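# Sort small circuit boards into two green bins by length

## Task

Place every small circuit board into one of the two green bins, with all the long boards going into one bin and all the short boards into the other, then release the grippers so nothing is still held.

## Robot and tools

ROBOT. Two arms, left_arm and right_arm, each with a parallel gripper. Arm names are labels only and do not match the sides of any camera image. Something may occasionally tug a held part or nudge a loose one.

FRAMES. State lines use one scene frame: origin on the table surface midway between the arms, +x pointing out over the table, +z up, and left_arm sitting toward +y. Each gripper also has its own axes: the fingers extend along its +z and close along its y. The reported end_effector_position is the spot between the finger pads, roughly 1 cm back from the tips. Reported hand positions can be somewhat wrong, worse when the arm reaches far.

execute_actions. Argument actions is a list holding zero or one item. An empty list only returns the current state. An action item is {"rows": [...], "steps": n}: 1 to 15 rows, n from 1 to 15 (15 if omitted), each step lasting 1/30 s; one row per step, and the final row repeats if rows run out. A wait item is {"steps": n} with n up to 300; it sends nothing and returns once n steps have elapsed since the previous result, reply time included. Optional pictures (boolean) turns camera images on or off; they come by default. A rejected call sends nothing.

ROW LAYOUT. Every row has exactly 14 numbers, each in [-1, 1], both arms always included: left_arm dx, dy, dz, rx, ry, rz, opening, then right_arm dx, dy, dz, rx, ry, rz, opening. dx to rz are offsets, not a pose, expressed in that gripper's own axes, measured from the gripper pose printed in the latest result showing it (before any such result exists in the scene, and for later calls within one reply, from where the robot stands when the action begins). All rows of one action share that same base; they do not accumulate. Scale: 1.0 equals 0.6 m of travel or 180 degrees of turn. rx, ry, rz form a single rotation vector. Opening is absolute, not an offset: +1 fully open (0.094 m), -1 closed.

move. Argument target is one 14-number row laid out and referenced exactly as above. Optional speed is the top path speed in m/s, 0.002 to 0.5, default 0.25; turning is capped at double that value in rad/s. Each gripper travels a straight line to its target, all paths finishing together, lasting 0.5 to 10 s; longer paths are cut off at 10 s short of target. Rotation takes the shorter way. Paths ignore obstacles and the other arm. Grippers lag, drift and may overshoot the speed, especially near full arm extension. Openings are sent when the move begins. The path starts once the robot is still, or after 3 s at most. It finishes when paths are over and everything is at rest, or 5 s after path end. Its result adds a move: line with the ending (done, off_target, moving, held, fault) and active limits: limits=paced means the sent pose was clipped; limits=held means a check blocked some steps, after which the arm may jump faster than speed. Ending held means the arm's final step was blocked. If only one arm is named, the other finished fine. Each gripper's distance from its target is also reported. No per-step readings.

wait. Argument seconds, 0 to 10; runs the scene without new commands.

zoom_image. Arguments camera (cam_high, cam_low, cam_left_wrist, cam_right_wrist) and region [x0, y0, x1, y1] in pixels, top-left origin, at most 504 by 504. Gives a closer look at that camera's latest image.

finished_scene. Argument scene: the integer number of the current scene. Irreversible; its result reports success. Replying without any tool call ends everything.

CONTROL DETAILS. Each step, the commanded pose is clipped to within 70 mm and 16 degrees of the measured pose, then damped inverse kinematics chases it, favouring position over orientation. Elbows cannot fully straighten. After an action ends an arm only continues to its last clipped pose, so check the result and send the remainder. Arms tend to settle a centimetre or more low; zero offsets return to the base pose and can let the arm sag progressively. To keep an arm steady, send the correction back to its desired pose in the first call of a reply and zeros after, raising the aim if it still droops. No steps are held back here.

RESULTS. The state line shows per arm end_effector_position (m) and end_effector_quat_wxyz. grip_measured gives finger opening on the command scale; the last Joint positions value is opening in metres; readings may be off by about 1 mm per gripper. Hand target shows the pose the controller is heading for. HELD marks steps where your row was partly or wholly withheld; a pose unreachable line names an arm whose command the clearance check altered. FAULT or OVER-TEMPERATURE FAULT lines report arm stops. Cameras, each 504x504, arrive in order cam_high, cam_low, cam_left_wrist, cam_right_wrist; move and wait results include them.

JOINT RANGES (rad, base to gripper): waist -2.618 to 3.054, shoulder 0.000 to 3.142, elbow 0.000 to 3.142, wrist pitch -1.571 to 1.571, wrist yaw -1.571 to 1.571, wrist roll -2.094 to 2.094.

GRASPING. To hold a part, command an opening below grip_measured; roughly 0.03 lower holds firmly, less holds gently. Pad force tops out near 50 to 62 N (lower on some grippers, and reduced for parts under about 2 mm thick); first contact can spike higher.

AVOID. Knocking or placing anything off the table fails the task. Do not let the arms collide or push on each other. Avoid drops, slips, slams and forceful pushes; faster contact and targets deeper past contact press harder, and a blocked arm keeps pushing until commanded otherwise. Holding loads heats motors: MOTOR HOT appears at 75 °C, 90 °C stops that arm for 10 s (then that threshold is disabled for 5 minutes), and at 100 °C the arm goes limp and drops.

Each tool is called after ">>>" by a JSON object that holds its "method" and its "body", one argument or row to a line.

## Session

>>> {"method": "execute_actions", "body": {
  "actions": []
}}

Scene clock: 0.00 s of 6800.00 s.
left_arm: end_effector_position=(+0.6083, +0.1591, +0.3831) grip_measured=+1.000 end_effector_quat_wxyz=(+0.643, +0.040, +0.688, +0.334) | right_arm: end_effector_position=(+0.2981, -0.0487, +0.1162) grip_measured=+1.000 end_effector_quat_wxyz=(+0.464, +0.249, +0.734, +0.429)
Joint positions: left_arm=[-0.468  2.438  2.515  0.012 -0.985  0.611  0.094] | right_arm=[1.038 1.669 0.431 0.989 0.62  1.22  0.094]
Joint velocities: left_arm=[-0.002 -0.002 -0.022 -0.007  0.037  0.007  0.   ] | right_arm=[-0.002 -0.002 -0.002 -0.066 -0.007 -0.095  0.   ]
Motor temperatures (°C, as the motors report them): left_arm=[21 25 24 22 21 21] | right_arm=[19 23 22 20 21 21]
Hand target (left_arm): +0.605, +0.161, +0.394; +0.649, +0.033, +0.685, +0.330
Hand target (right_arm): +0.300, -0.047, +0.123; +0.468, +0.250, +0.728, +0.434

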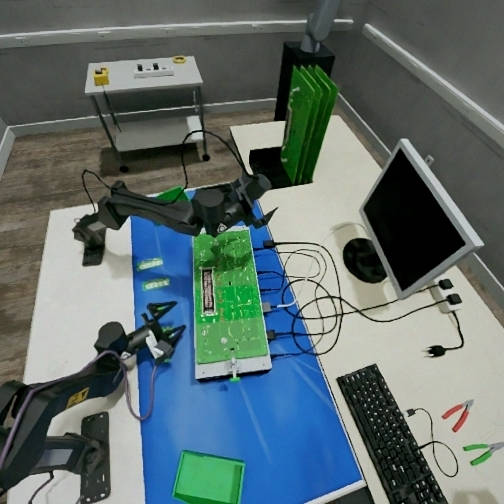

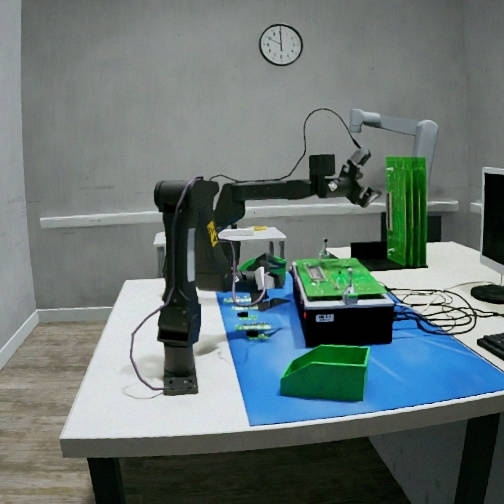

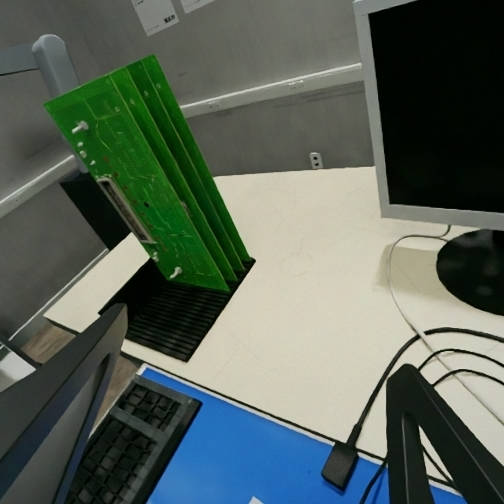

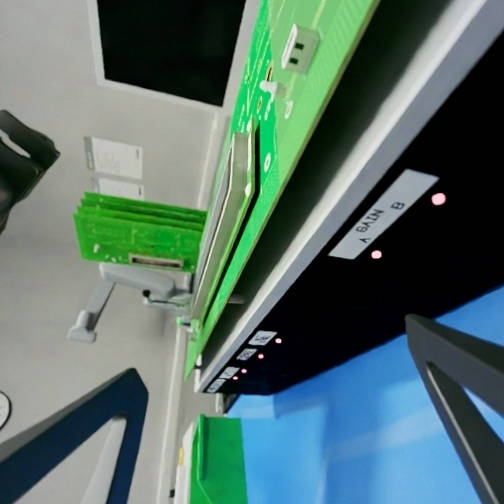

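>>> {"method": "move", "body": {
  "target": [0.44,0.18,-0.575,0.238,0.458,-0.028,0.3,-0.073,-0.028,-0.242,0.3,0.325,-0.174,0.3]
}}

>>> {"method": "move", "body": {
  "target": [0,0,0.2,0,0,0,0.3,0,0,0.13,0,0,0,0.3]
}}

Scene clock: 12.27 s of 6800.00 s.
left_arm: end_effector_position=(+0.2113, +0.2213, +0.1918) grip_measured=+0.303 end_effector_quat_wxyz=(+0.002, +0.002, +1.000, -0.005) | right_arm: end_effector_position=(+0.1859, -0.1515, +0.1457) grip_measured=+0.303 end_effector_quat_wxyz=(+0.001, +0.000, +1.000, -0.013)
Joint positions: left_arm=[-0.509  1.545  1.536 -1.552  0.006 -0.602  0.061] | right_arm=[ 0.825  1.516  1.323 -1.396  0.019  0.841  0.061]
Joint velocities: left_arm=[ 0.007  0.007 -0.012  0.007 -0.037  0.037  0.001] | right_arm=[-0.017  0.002 -0.007  0.022 -0.007 -0.037 -0.001]
Motor temperatures (°C, as the motors report them): left_arm=[21 32 25 23 21 21] | right_arm=[19 24 23 22 21 21]
Hand target (left_arm): +0.207, +0.225, +0.194; +0.002, +0.000, +1.000, -0.009
Hand target (right_arm): +0.190, -0.149, +0.152; +0.004, +0.001, +1.000, -0.008
Off the commanded pose (left_arm): 0.009 m, 1 deg.
Off the commanded pose (right_arm): 0.007 m, 2 deg.
joint sent to its limit (left arm) — the command would take joint 4 (wrist pitch) past its lower limit, so that joint was sent only as far as its limit.
After step 90, 5.40 s passed at rest.
move: done

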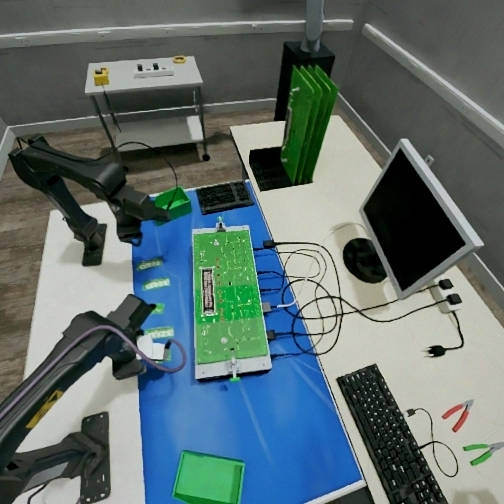

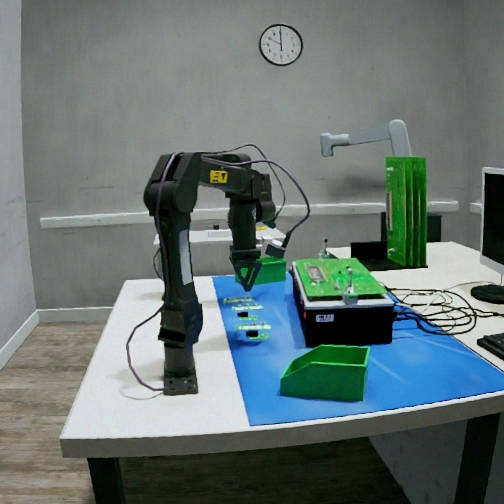

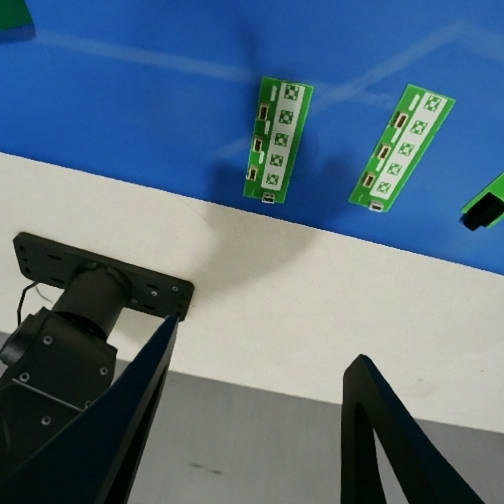

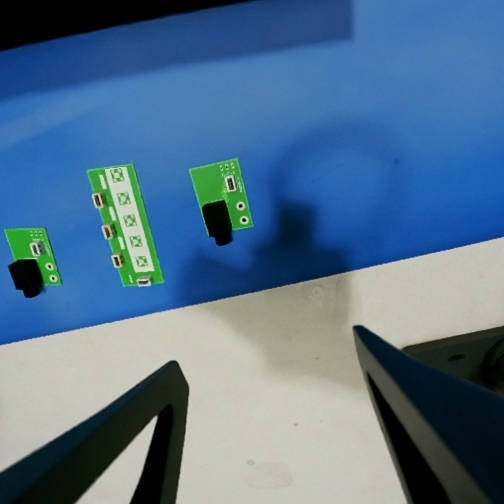

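Scene clock: 13.50 s of 6800.00 s.
left_arm: end_effector_position=(+0.2109, +0.2216, +0.0760) grip_measured=+0.303 end_effector_quat_wxyz=(+0.004, +0.002, +1.000, -0.006) | right_arm: end_effector_position=(+0.1846, -0.1529, +0.0696) grip_measured=+0.303 end_effector_quat_wxyz=(+0.001, +0.000, +1.000, -0.013)
Joint positions: left_arm=[-0.509  1.539  1.067 -1.085  0.006 -0.602  0.061] | right_arm=[ 0.825  1.541  1.042 -1.091  0.019  0.841  0.061]
Joint velocities: left_arm=[ 0.007 -0.007 -0.002 -0.022 -0.066  0.022  0.   ] | right_arm=[ 0.007 -0.007  0.002 -0.081 -0.066  0.037  0.   ]
Motor temperatures (°C, as the motors report them): left_arm=[21 31 25 23 21 21] | right_arm=[19 24 23 22 21 21]
Hand target (left_arm): +0.211, +0.222, +0.072; +0.003, +0.002, +1.000, -0.005
Hand target (right_arm): +0.186, -0.153, +0.068; +0.001, +0.000, +1.000, -0.013
Off the commanded pose (left_arm): 0.005 m, 0 deg.
Off the commanded pose (right_arm): 0.002 m, 0 deg.
move: done

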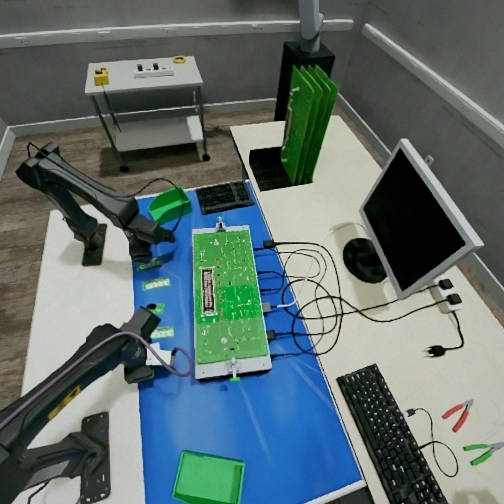

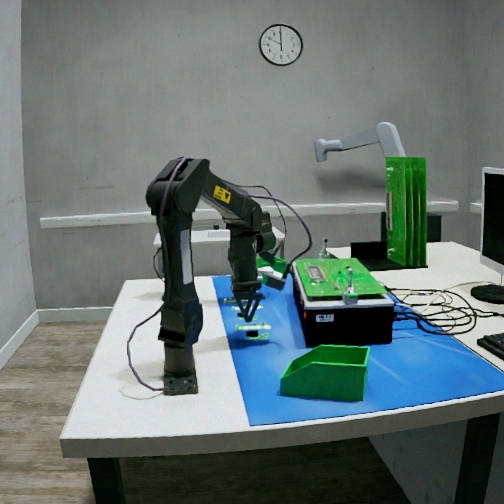

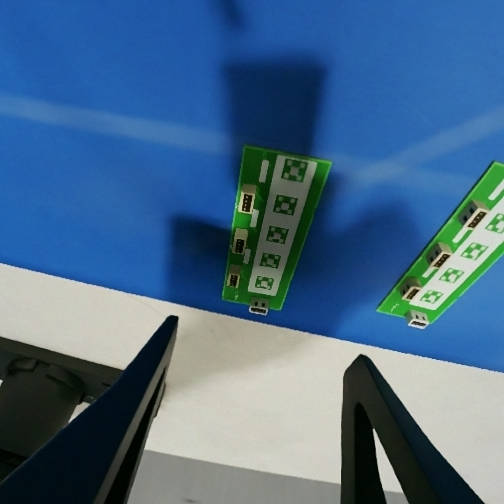

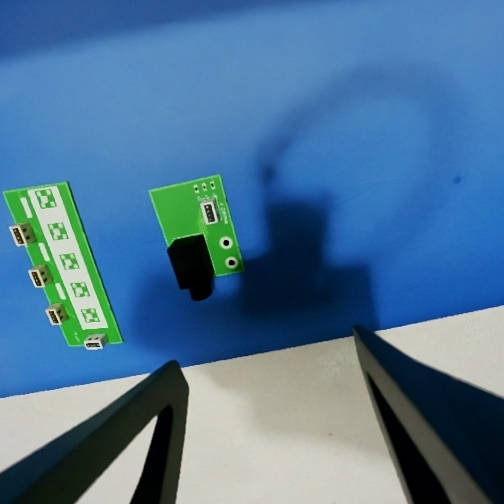

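>>> {"method": "move", "body": {
  "target": [0,0.014,0.08,-0.012,0,-0.015,0.1,-0.055,0.042,0.07,-0.012,-0.04,0,0.1],
  "speed": 0.08
}}

Scene clock: 18.57 s of 6800.00 s.
left_arm: end_effector_position=(+0.2092, +0.2261, +0.0321) grip_measured=+0.103 end_effector_quat_wxyz=(+0.001, -0.016, +1.000, +0.005) | right_arm: end_effector_position=(+0.2169, -0.1273, +0.0297) grip_measured=+0.103 end_effector_quat_wxyz=(+0.058, +0.001, +0.998, +0.011)
Joint positions: left_arm=[-0.509  1.598  0.941 -0.919 -0.009 -0.638  0.052] | right_arm=[ 0.833  1.643  0.972 -0.806  0.072  0.847  0.052]
Joint velocities: left_arm=[-0.002 -0.007 -0.007 -0.007 -0.022 -0.007 -0.   ] | right_arm=[-0.002 -0.007 -0.002  0.007 -0.051 -0.022  0.   ]
Motor temperatures (°C, as the motors report them): left_arm=[21 30 25 22 21 21] | right_arm=[19 24 23 21 21 21]
Hand target (left_arm): +0.211, +0.230, +0.028; +0.003, -0.022, +1.000, +0.013
Hand target (right_arm): +0.217, -0.128, +0.027; +0.063, -0.000, +0.998, +0.006
Off the commanded pose (left_arm): 0.006 m, 1 deg.
Off the commanded pose (right_arm): 0.003 m, 1 deg.
After step 90, 0.70 s passed at rest.
move: done

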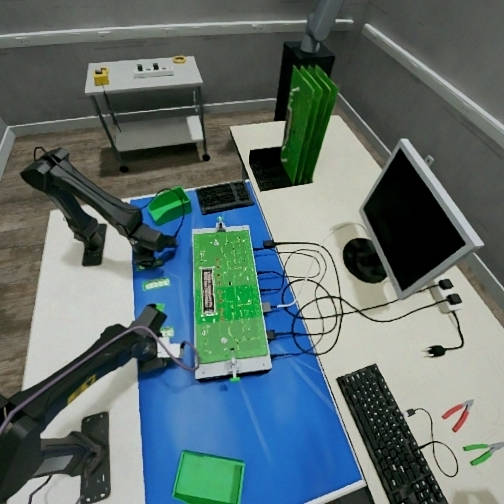

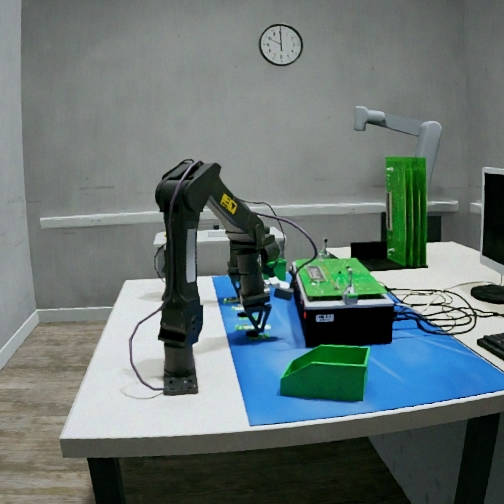

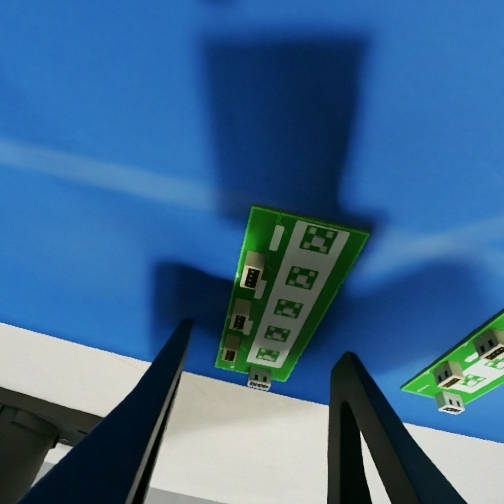

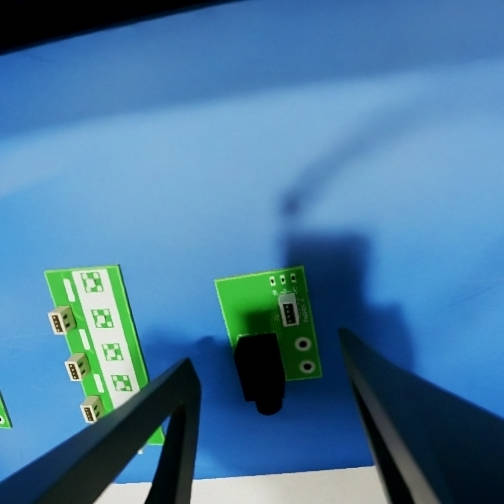

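>>> {"method": "move", "body": {
  "target": [0,0,0.044,0,0,0,0.1,0,-0.008,0.052,0.012,0,0,0.1],
  "speed": 0.04
}}

>>> {"method": "move", "body": {
  "target": [0,0,0.014,0,0,0,-0.39,0,0,0.014,0,0,0,-0.39]
}}

Scene clock: 25.20 s of 6800.00 s.
left_arm: end_effector_position=(+0.2087, +0.2266, +0.0158) grip_measured=+0.103 end_effector_quat_wxyz=(+0.000, -0.016, +1.000, +0.006) | right_arm: end_effector_position=(+0.2165, -0.1288, +0.0089) grip_measured=+0.102 end_effector_quat_wxyz=(+0.051, +0.000, +0.999, +0.000)
Joint positions: left_arm=[-0.509  1.626  0.899 -0.85  -0.01  -0.639  0.052] | right_arm=[ 0.833  1.7    0.945 -0.749  0.076  0.847  0.052]
Joint velocities: left_arm=[-0.012 -0.017 -0.002  0.007 -0.022 -0.022 -0.001] | right_arm=[ 0.022  0.002 -0.002  0.066  0.051  0.037 -0.001]
Motor temperatures (°C, as the motors report them): left_arm=[21 29 25 22 21 21] | right_arm=[19 24 23 21 21 21]
Hand target (left_arm): +0.209, +0.227, +0.006; +0.001, -0.016, +1.000, +0.005
Hand target (right_arm): +0.220, -0.131, -0.001; +0.058, +0.002, +0.998, -0.007
Off the commanded pose (left_arm): 0.010 m, 0 deg.
Off the commanded pose (right_arm): 0.011 m, 1 deg.
After step 90, 2.60 s passed at rest.
move: off_target (right_arm)

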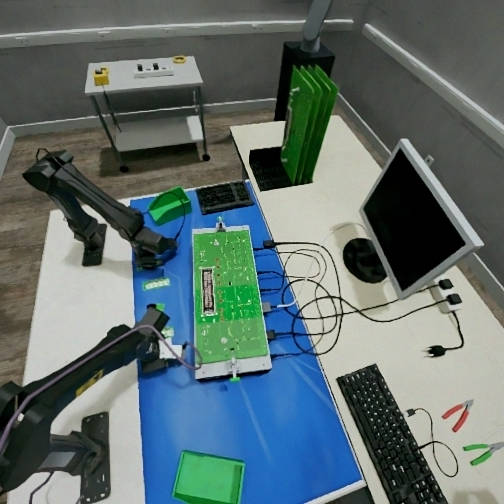

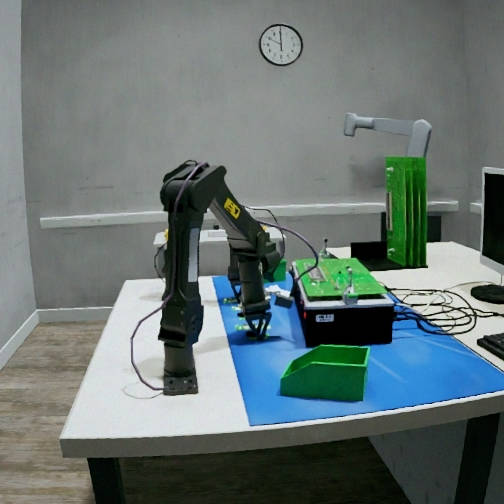

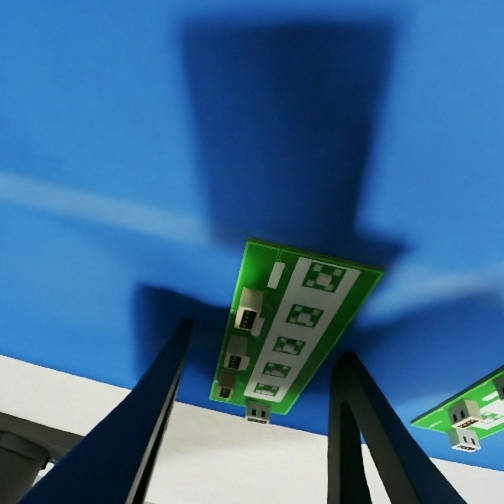

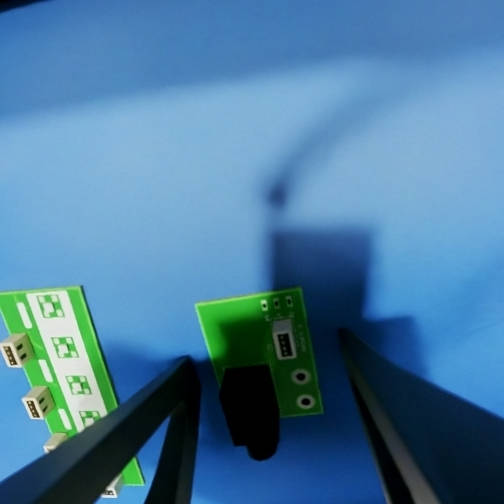

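Scene clock: 25.90 s of 6800.00 s.
left_arm: end_effector_position=(+0.2089, +0.2257, +0.0158) grip_measured=-0.367 end_effector_quat_wxyz=(+0.001, -0.016, +1.000, +0.004) | right_arm: end_effector_position=(+0.2163, -0.1307, +0.0089) grip_measured=-0.356 end_effector_quat_wxyz=(+0.051, +0.001, +0.999, -0.004)
Joint positions: left_arm=[-0.509  1.626  0.899 -0.847 -0.007 -0.639  0.03 ] | right_arm=[ 0.833  1.7    0.945 -0.755  0.082  0.847  0.03 ]
Joint velocities: left_arm=[ 0.002  0.002 -0.002 -0.125  0.007 -0.007 -0.001] | right_arm=[-0.002 -0.002  0.002  0.11  -0.037  0.007  0.   ]
Motor temperatures (°C, as the motors report them): left_arm=[21 29 25 22 21 21] | right_arm=[19 24 23 21 21 21]
Hand target (left_arm): +0.208, +0.227, +0.008; +0.000, -0.016, +1.000, +0.006
Hand target (right_arm): +0.217, -0.129, +0.001; +0.051, +0.000, +0.999, -0.000
Off the commanded pose (left_arm): 0.008 m, 0 deg.
Off the commanded pose (right_arm): 0.009 m, 0 deg.
move: done

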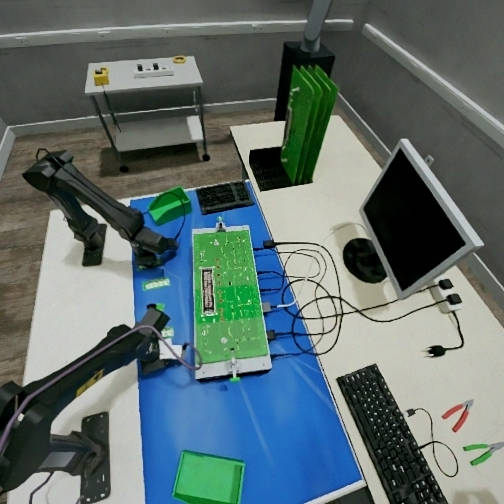

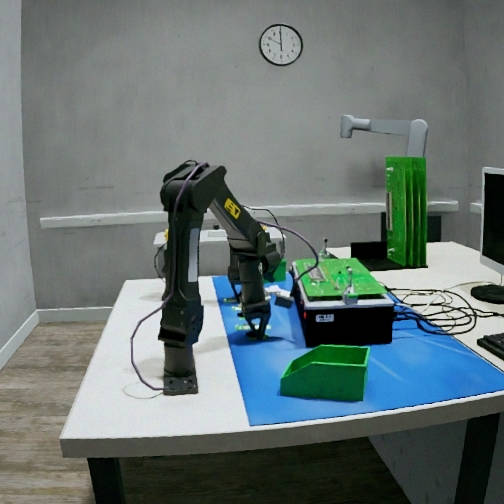

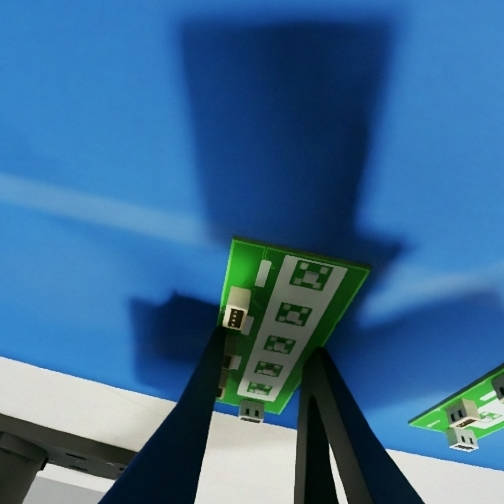

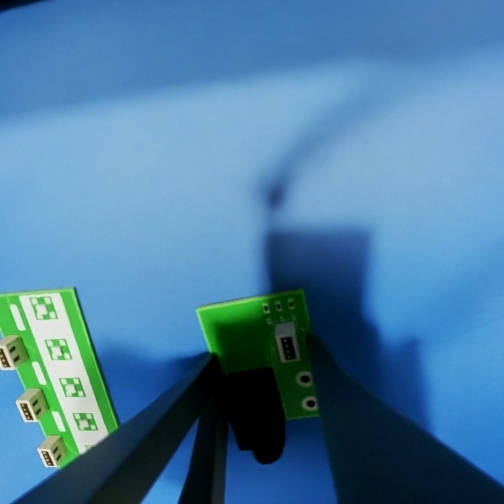

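>>> {"method": "move", "body": {
  "target": [0,0,-0.2,0,0,0,-0.39,0,0,-0.2,0,0,0,-0.39],
  "speed": 0.1
}}

>>> {"method": "move", "body": {
  "target": [-0.2,0.41,-0.02,0,-0.01,-0.1,-0.39,-0.18,-0.55,0,0,0.015,0.09,-0.39]
}}

Scene clock: 30.90 s of 6800.00 s.
left_arm: end_effector_position=(+0.2083, +0.2268, +0.1239) grip_measured=-0.387 end_effector_quat_wxyz=(-0.012, -0.016, +1.000, +0.014) | right_arm: end_effector_position=(+0.1960, -0.1340, +0.1173) grip_measured=-0.356 end_effector_quat_wxyz=(+0.029, -0.004, +0.999, -0.019)
Joint positions: left_arm=[-0.509  1.543  1.261 -1.326 -0.009 -0.639  0.029] | right_arm=[ 0.872  1.568  1.259 -1.255  0.068  0.88   0.03 ]
Joint velocities: left_arm=[ 0.012 -0.007  0.002 -0.022 -0.051  0.022  0.   ] | right_arm=[ 0.002  0.002 -0.012 -0.007 -0.051  0.007  0.001]
Motor temperatures (°C, as the motors report them): left_arm=[21 29 25 22 21 21] | right_arm=[19 24 23 21 21 21]
Hand target (left_arm): +0.209, +0.223, +0.135; +0.000, -0.016, +1.000, +0.004
Hand target (right_arm): +0.205, -0.131, +0.129; +0.051, +0.001, +0.999, -0.004
Off the commanded pose (left_arm): 0.012 m, 2 deg.
Off the commanded pose (right_arm): 0.014 m, 3 deg.
move: off_target (left_arm, right_arm)

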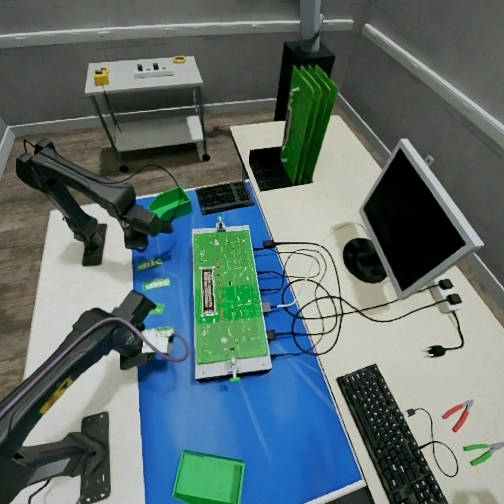

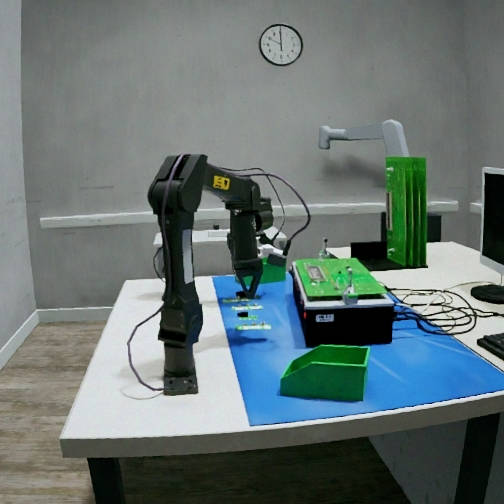

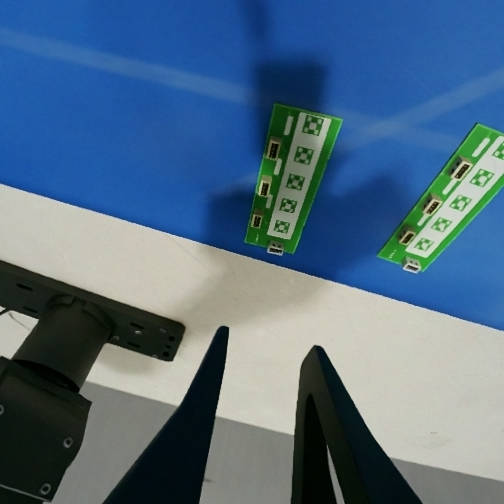

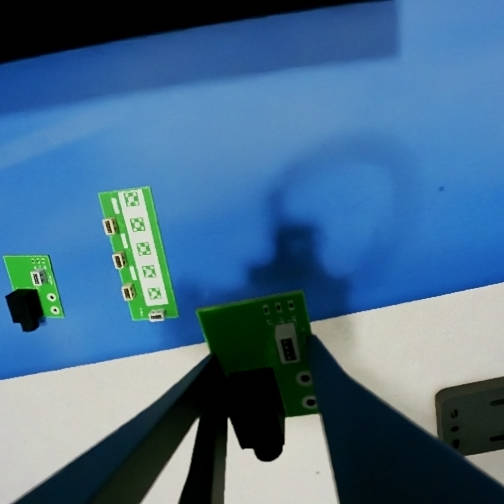

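Scene clock: 32.90 s of 6800.00 s.
left_arm: end_effector_position=(+0.3174, +0.4754, +0.1392) grip_measured=-0.387 end_effector_quat_wxyz=(+0.008, -0.175, +0.984, +0.022) | right_arm: end_effector_position=(+0.3032, -0.4609, +0.1217) grip_measured=-0.356 end_effector_quat_wxyz=(-0.013, +0.141, +0.990, -0.009)
Joint positions: left_arm=[ 0.39   1.801  1.608 -1.356 -0.041 -0.058  0.029] | right_arm=[-0.408  1.746  1.472 -1.317  0.024 -0.109  0.03 ]
Joint velocities: left_arm=[ 0.012  0.012 -0.007 -0.081 -0.037  0.007  0.   ] | right_arm=[ 0.007 -0.002  0.017  0.051 -0.037 -0.022  0.   ]
Motor temperatures (°C, as the motors report them): left_arm=[21 29 26 22 21 21] | right_arm=[19 24 24 21 21 21]
Hand target (left_arm): +0.320, +0.478, +0.145; +0.013, -0.172, +0.985, +0.025
Hand target (right_arm): +0.309, -0.462, +0.129; -0.002, +0.137, +0.990, -0.009
Off the commanded pose (left_arm): 0.003 m, 1 deg.
Off the commanded pose (right_arm): 0.015 m, 2 deg.
move: off_target (right_arm)

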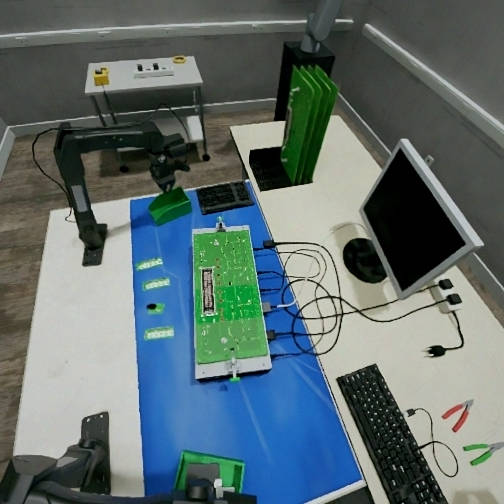

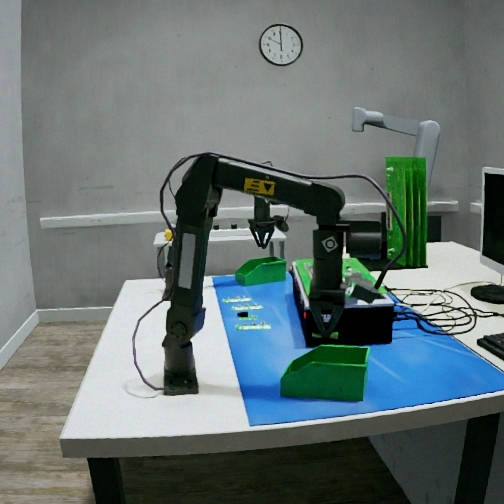

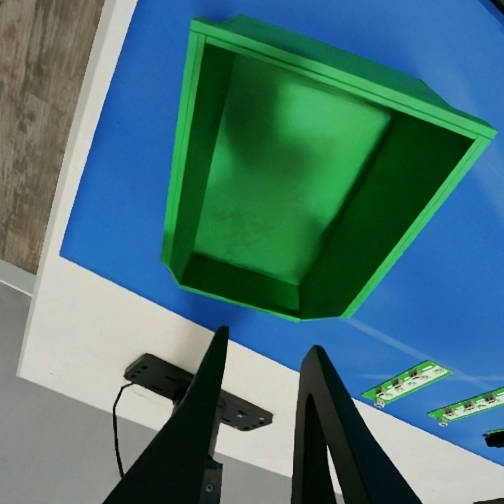

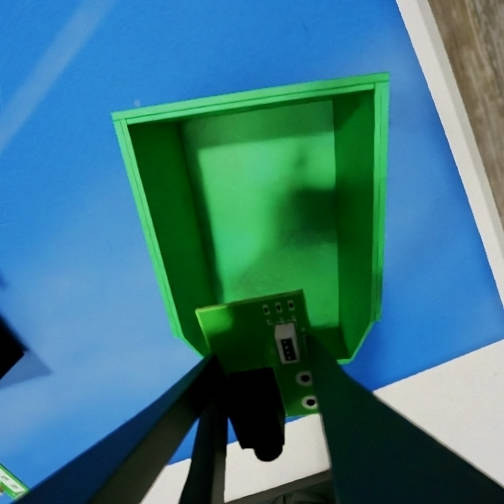

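>>> {"method": "move", "body": {
  "target": [0.325,-0.33,0.097,0.012,0,0.095,0,0,0,0.15,0,0,0,-0.39],
  "speed": 0.2
}}

>>> {"method": "move", "body": {
  "target": [0,0,0.065,0,0,0,0,0,0,0,0,0,0,-0.05],
  "speed": 0.08
}}

Scene clock: 42.17 s of 6800.00 s.
left_arm: end_effector_position=(+0.2030, +0.2229, +0.0739) grip_measured=-0.003 end_effector_quat_wxyz=(+0.003, -0.024, +1.000, -0.008) | right_arm: end_effector_position=(+0.3008, -0.4598, +0.0336) grip_measured=-0.356 end_effector_quat_wxyz=(-0.015, +0.140, +0.990, -0.008)
Joint positions: left_arm=[-0.52   1.514  1.034 -1.077  0.01  -0.666  0.047] | right_arm=[-0.408  1.809  1.191 -0.978  0.024 -0.111  0.03 ]
Joint velocities: left_arm=[ 0.017  0.002 -0.012  0.007 -0.037 -0.007  0.001] | right_arm=[-0.002 -0.007 -0.007 -0.007 -0.022 -0.007  0.   ]
Motor temperatures (°C, as the motors report them): left_arm=[21 29 26 22 21 21] | right_arm=[19 25 24 21 21 21]
Hand target (left_arm): +0.202, +0.223, +0.070; +0.003, -0.026, +1.000, -0.006
Hand target (right_arm): +0.301, -0.461, +0.032; -0.013, +0.141, +0.990, -0.009
Off the commanded pose (left_arm): 0.006 m, 2 deg.
Off the commanded pose (right_arm): 0.003 m, 0 deg.
After step 90, 4.27 s passed at rest.
move: done

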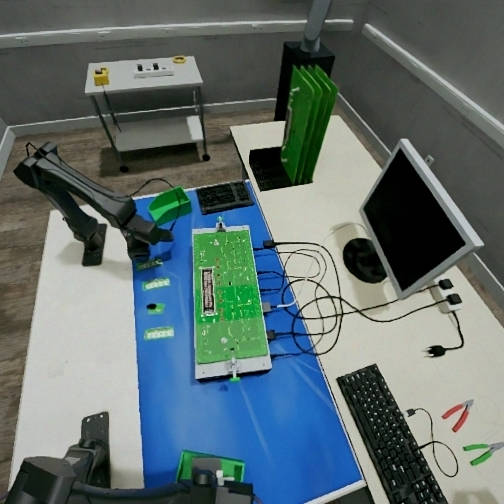

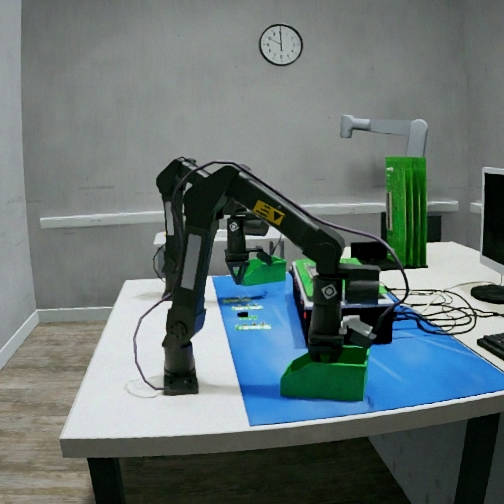

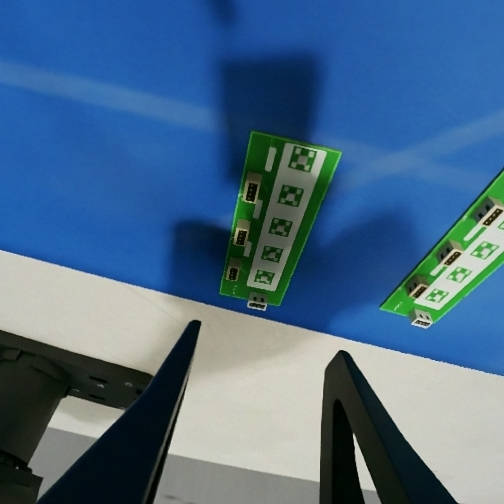

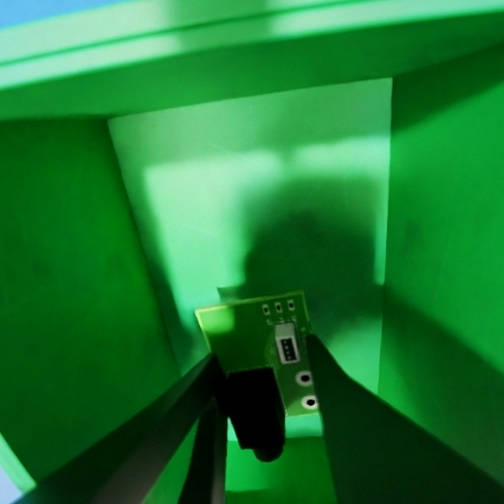

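Scene clock: 43.20 s of 6800.00 s.
left_arm: end_effector_position=(+0.2034, +0.2226, +0.0387) grip_measured=-0.003 end_effector_quat_wxyz=(+0.004, -0.025, +1.000, -0.009) | right_arm: end_effector_position=(+0.3008, -0.4598, +0.0336) grip_measured=-0.053 end_effector_quat_wxyz=(-0.015, +0.140, +0.990, -0.008)
Joint positions: left_arm=[-0.52   1.557  0.928 -0.926  0.01  -0.666  0.047] | right_arm=[-0.408  1.809  1.191 -0.978  0.024 -0.111  0.045]
Joint velocities: left_arm=[-0.002 -0.007  0.022 -0.007 -0.051 -0.007  0.001] | right_arm=[-0.007  0.002  0.002  0.022 -0.037 -0.022  0.001]
Motor temperatures (°C, as the motors report them): left_arm=[21 29 26 22 21 21] | right_arm=[19 25 24 21 21 21]
Hand target (left_arm): +0.203, +0.223, +0.035; +0.003, -0.025, +1.000, -0.008
Hand target (right_arm): +0.301, -0.460, +0.034; -0.015, +0.140, +0.990, -0.008
Off the commanded pose (left_arm): 0.004 m, 0 deg.
Off the commanded pose (right_arm): 0.000 m, 0 deg.
move: done

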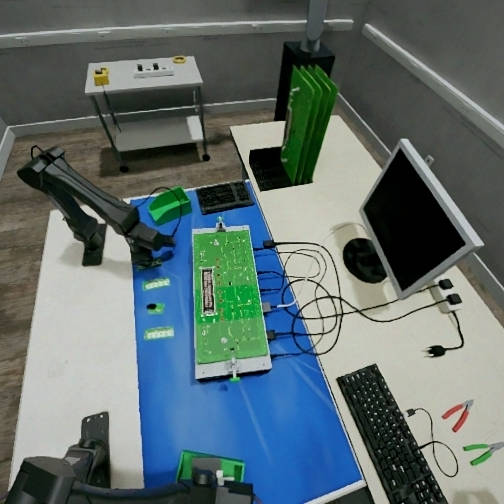

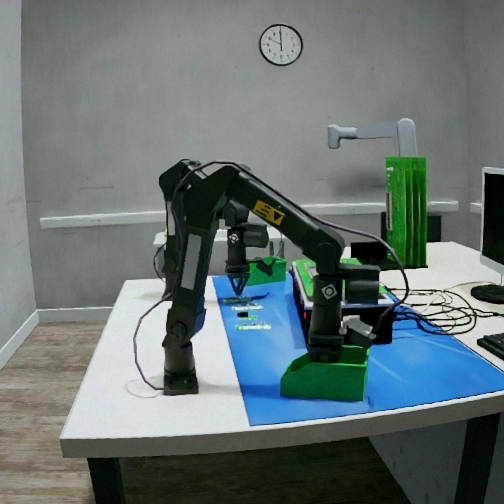

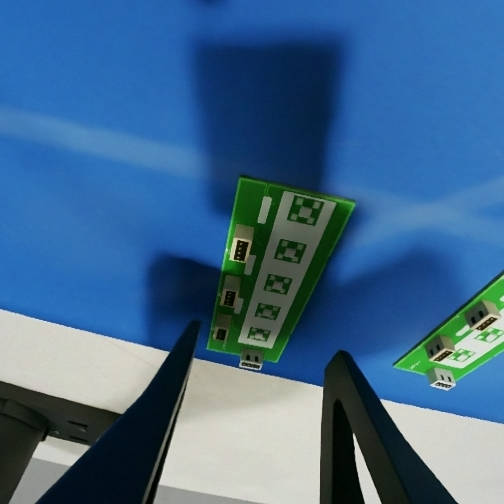

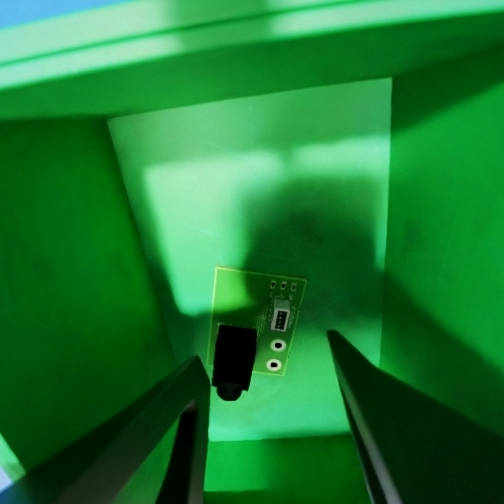

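>>> {"method": "move", "body": {
  "target": [0,0.012,0.06,-0.011,0,0,0.1,0,0,-0.18,0,-0.02,0,-0.05],
  "speed": 0.1
}}

>>> {"method": "move", "body": {
  "target": [0,0,0.02,0,0,0,-0.39,0,0,0,0,0,0,0.2]
}}

>>> {"method": "move", "body": {
  "target": [0,0,-0.07,0,0,0,-0.39,0.29,0.28,0,0,-0.03,-0.09,0.2],
  "speed": 0.2
}}

Scene clock: 48.97 s of 6800.00 s.
left_arm: end_effector_position=(+0.2014, +0.2252, +0.0151) grip_measured=+0.097 end_effector_quat_wxyz=(-0.001, -0.024, +1.000, -0.002) | right_arm: end_effector_position=(+0.2989, -0.4587, +0.1276) grip_measured=-0.053 end_effector_quat_wxyz=(-0.006, +0.140, +0.990, -0.010)
Joint positions: left_arm=[-0.52   1.602  0.871 -0.839  0.005 -0.666  0.052] | right_arm=[-0.408  1.713  1.457 -1.321  0.022 -0.111  0.045]
Joint velocities: left_arm=[ 0.007  0.002  0.022  0.022  0.022  0.037 -0.   ] | right_arm=[ 0.027 -0.002  0.007  0.007  0.022 -0.022  0.001]
Motor temperatures (°C, as the motors report them): left_arm=[21 28 26 22 21 21] | right_arm=[19 26 24 21 21 21]
Hand target (left_arm): +0.202, +0.230, +0.003; +0.003, -0.025, +1.000, +0.009
Hand target (right_arm): +0.303, -0.459, +0.141; +0.016, +0.140, +0.990, -0.012
Off the commanded pose (left_arm): 0.013 m, 1 deg.
Off the commanded pose (right_arm): 0.015 m, 2 deg.
After step 90, 1.13 s passed at rest.
move: off_target (left_arm, right_arm)

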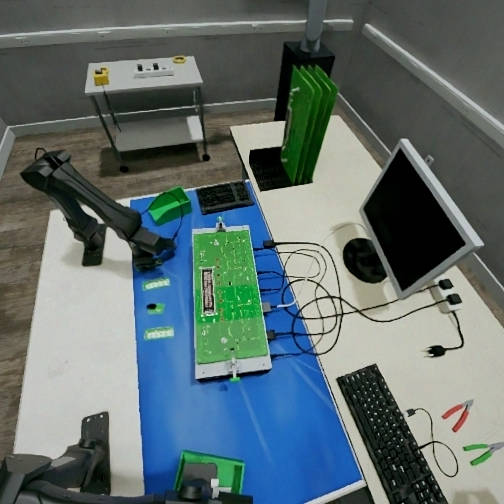

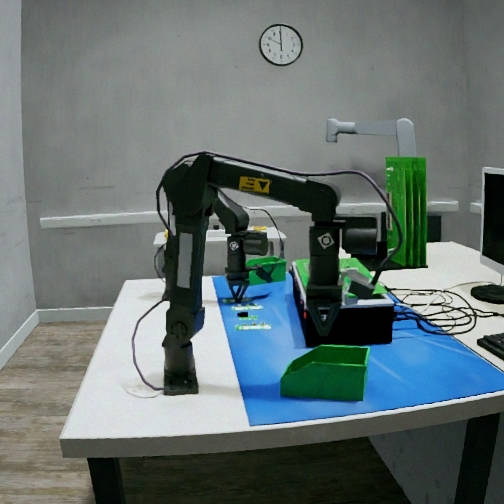

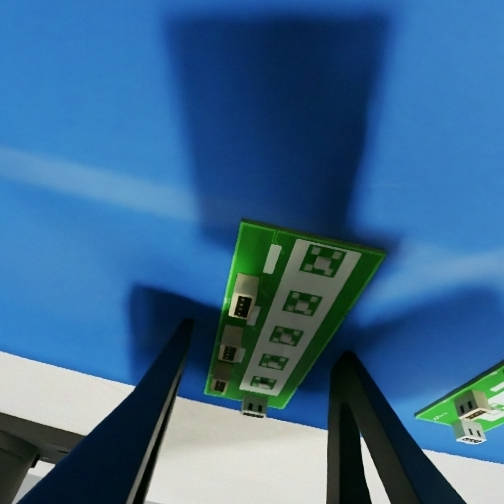

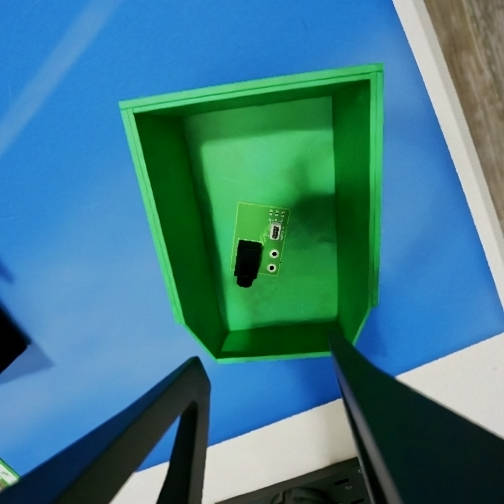

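Scene clock: 49.67 s of 6800.00 s.
left_arm: end_effector_position=(+0.2018, +0.2232, +0.0153) grip_measured=-0.362 end_effector_quat_wxyz=(-0.001, -0.024, +1.000, -0.007) | right_arm: end_effector_position=(+0.2989, -0.4587, +0.1276) grip_measured=+0.197 end_effector_quat_wxyz=(-0.006, +0.140, +0.990, -0.010)
Joint positions: left_arm=[-0.52   1.601  0.871 -0.833  0.012 -0.666  0.03 ] | right_arm=[-0.408  1.713  1.457 -1.321  0.022 -0.111  0.056]
Joint velocities: left_arm=[-0.022  0.007 -0.007  0.007 -0.051 -0.066 -0.   ] | right_arm=[-0.007 -0.007 -0.022 -0.066  0.081 -0.022 -0.   ]
Motor temperatures (°C, as the motors report them): left_arm=[21 28 26 22 21 21] | right_arm=[19 26 24 21 21 21]
Hand target (left_arm): +0.201, +0.226, +0.004; -0.001, -0.024, +1.000, -0.002
Hand target (right_arm): +0.299, -0.459, +0.128; -0.005, +0.140, +0.990, -0.010
Off the commanded pose (left_arm): 0.012 m, 1 deg.
Off the commanded pose (right_arm): 0.000 m, 0 deg.
move: off_target (left_arm)

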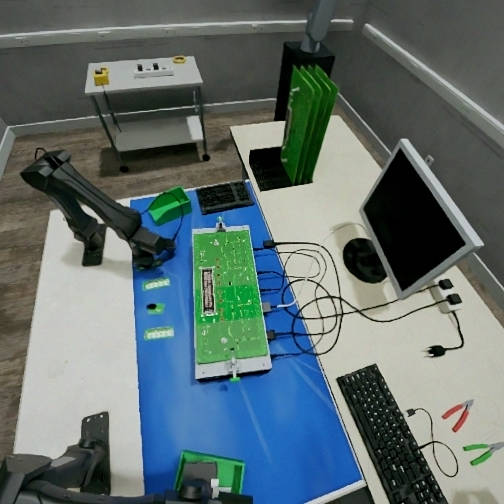

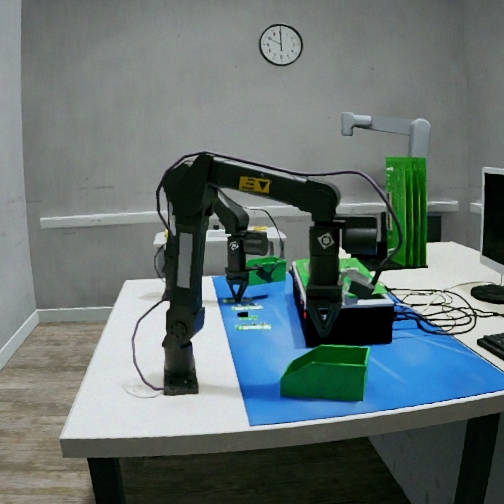

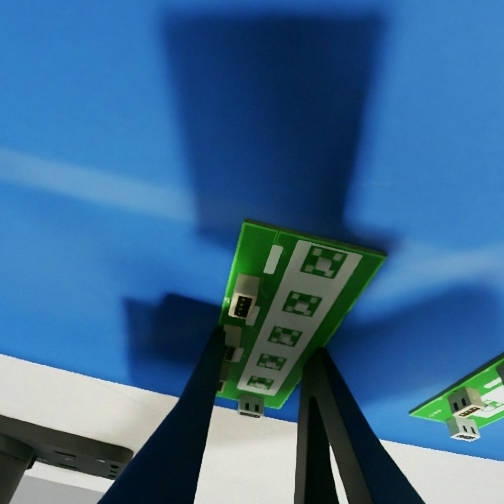

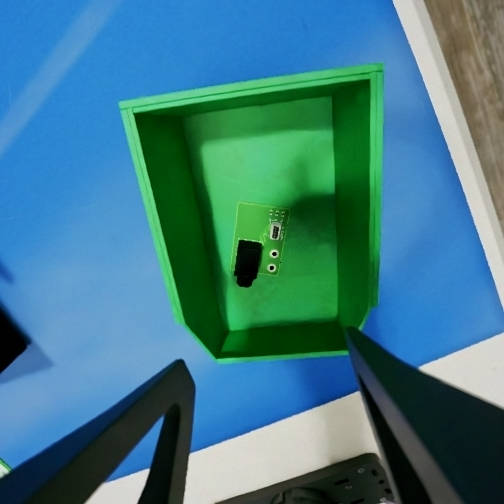

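Scene clock: 51.57 s of 6800.00 s.
left_arm: end_effector_position=(+0.1963, +0.2272, +0.0456) grip_measured=-0.362 end_effector_quat_wxyz=(-0.015, -0.024, +1.000, +0.003) | right_arm: end_effector_position=(+0.1794, -0.2478, +0.1241) grip_measured=+0.197 end_effector_quat_wxyz=(+0.039, -0.002, +0.999, -0.018)
Joint positions: left_arm=[-0.52   1.556  0.957 -0.999  0.012 -0.666  0.03 ] | right_arm=[ 0.551  1.195  0.985 -1.313  0.072  0.561  0.056]
Joint velocities: left_arm=[ 0.002 -0.017  0.002  0.022 -0.007 -0.037  0.001] | right_arm=[-0.002 -0.007 -0.012 -0.037 -0.007  0.051  0.001]
Motor temperatures (°C, as the motors report them): left_arm=[21 28 26 22 21 21] | right_arm=[19 25 24 21 21 21]
Hand target (left_arm): +0.202, +0.223, +0.057; -0.001, -0.024, +1.000, -0.007
Hand target (right_arm): +0.177, -0.251, +0.126; +0.045, -0.001, +0.999, -0.022
Off the commanded pose (left_arm): 0.013 m, 2 deg.
Off the commanded pose (right_arm): 0.002 m, 0 deg.
move: off_target (left_arm)

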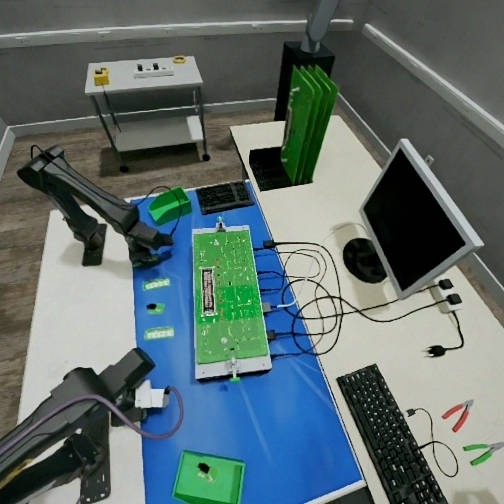

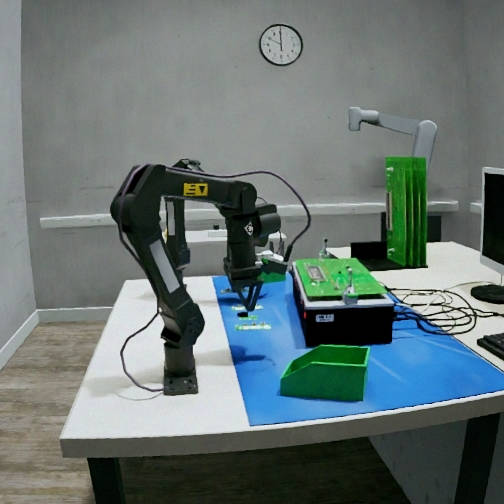

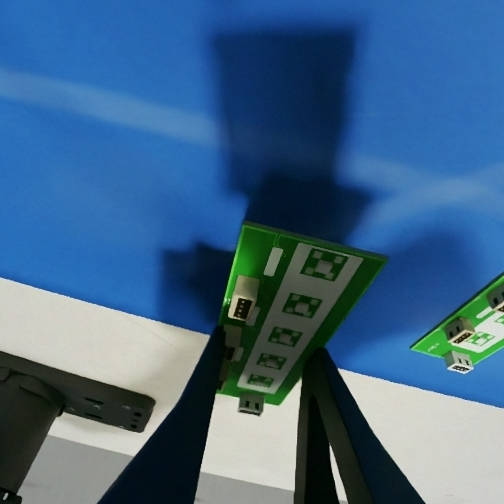

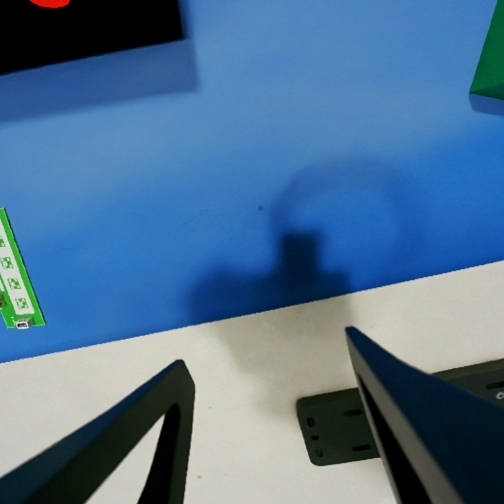

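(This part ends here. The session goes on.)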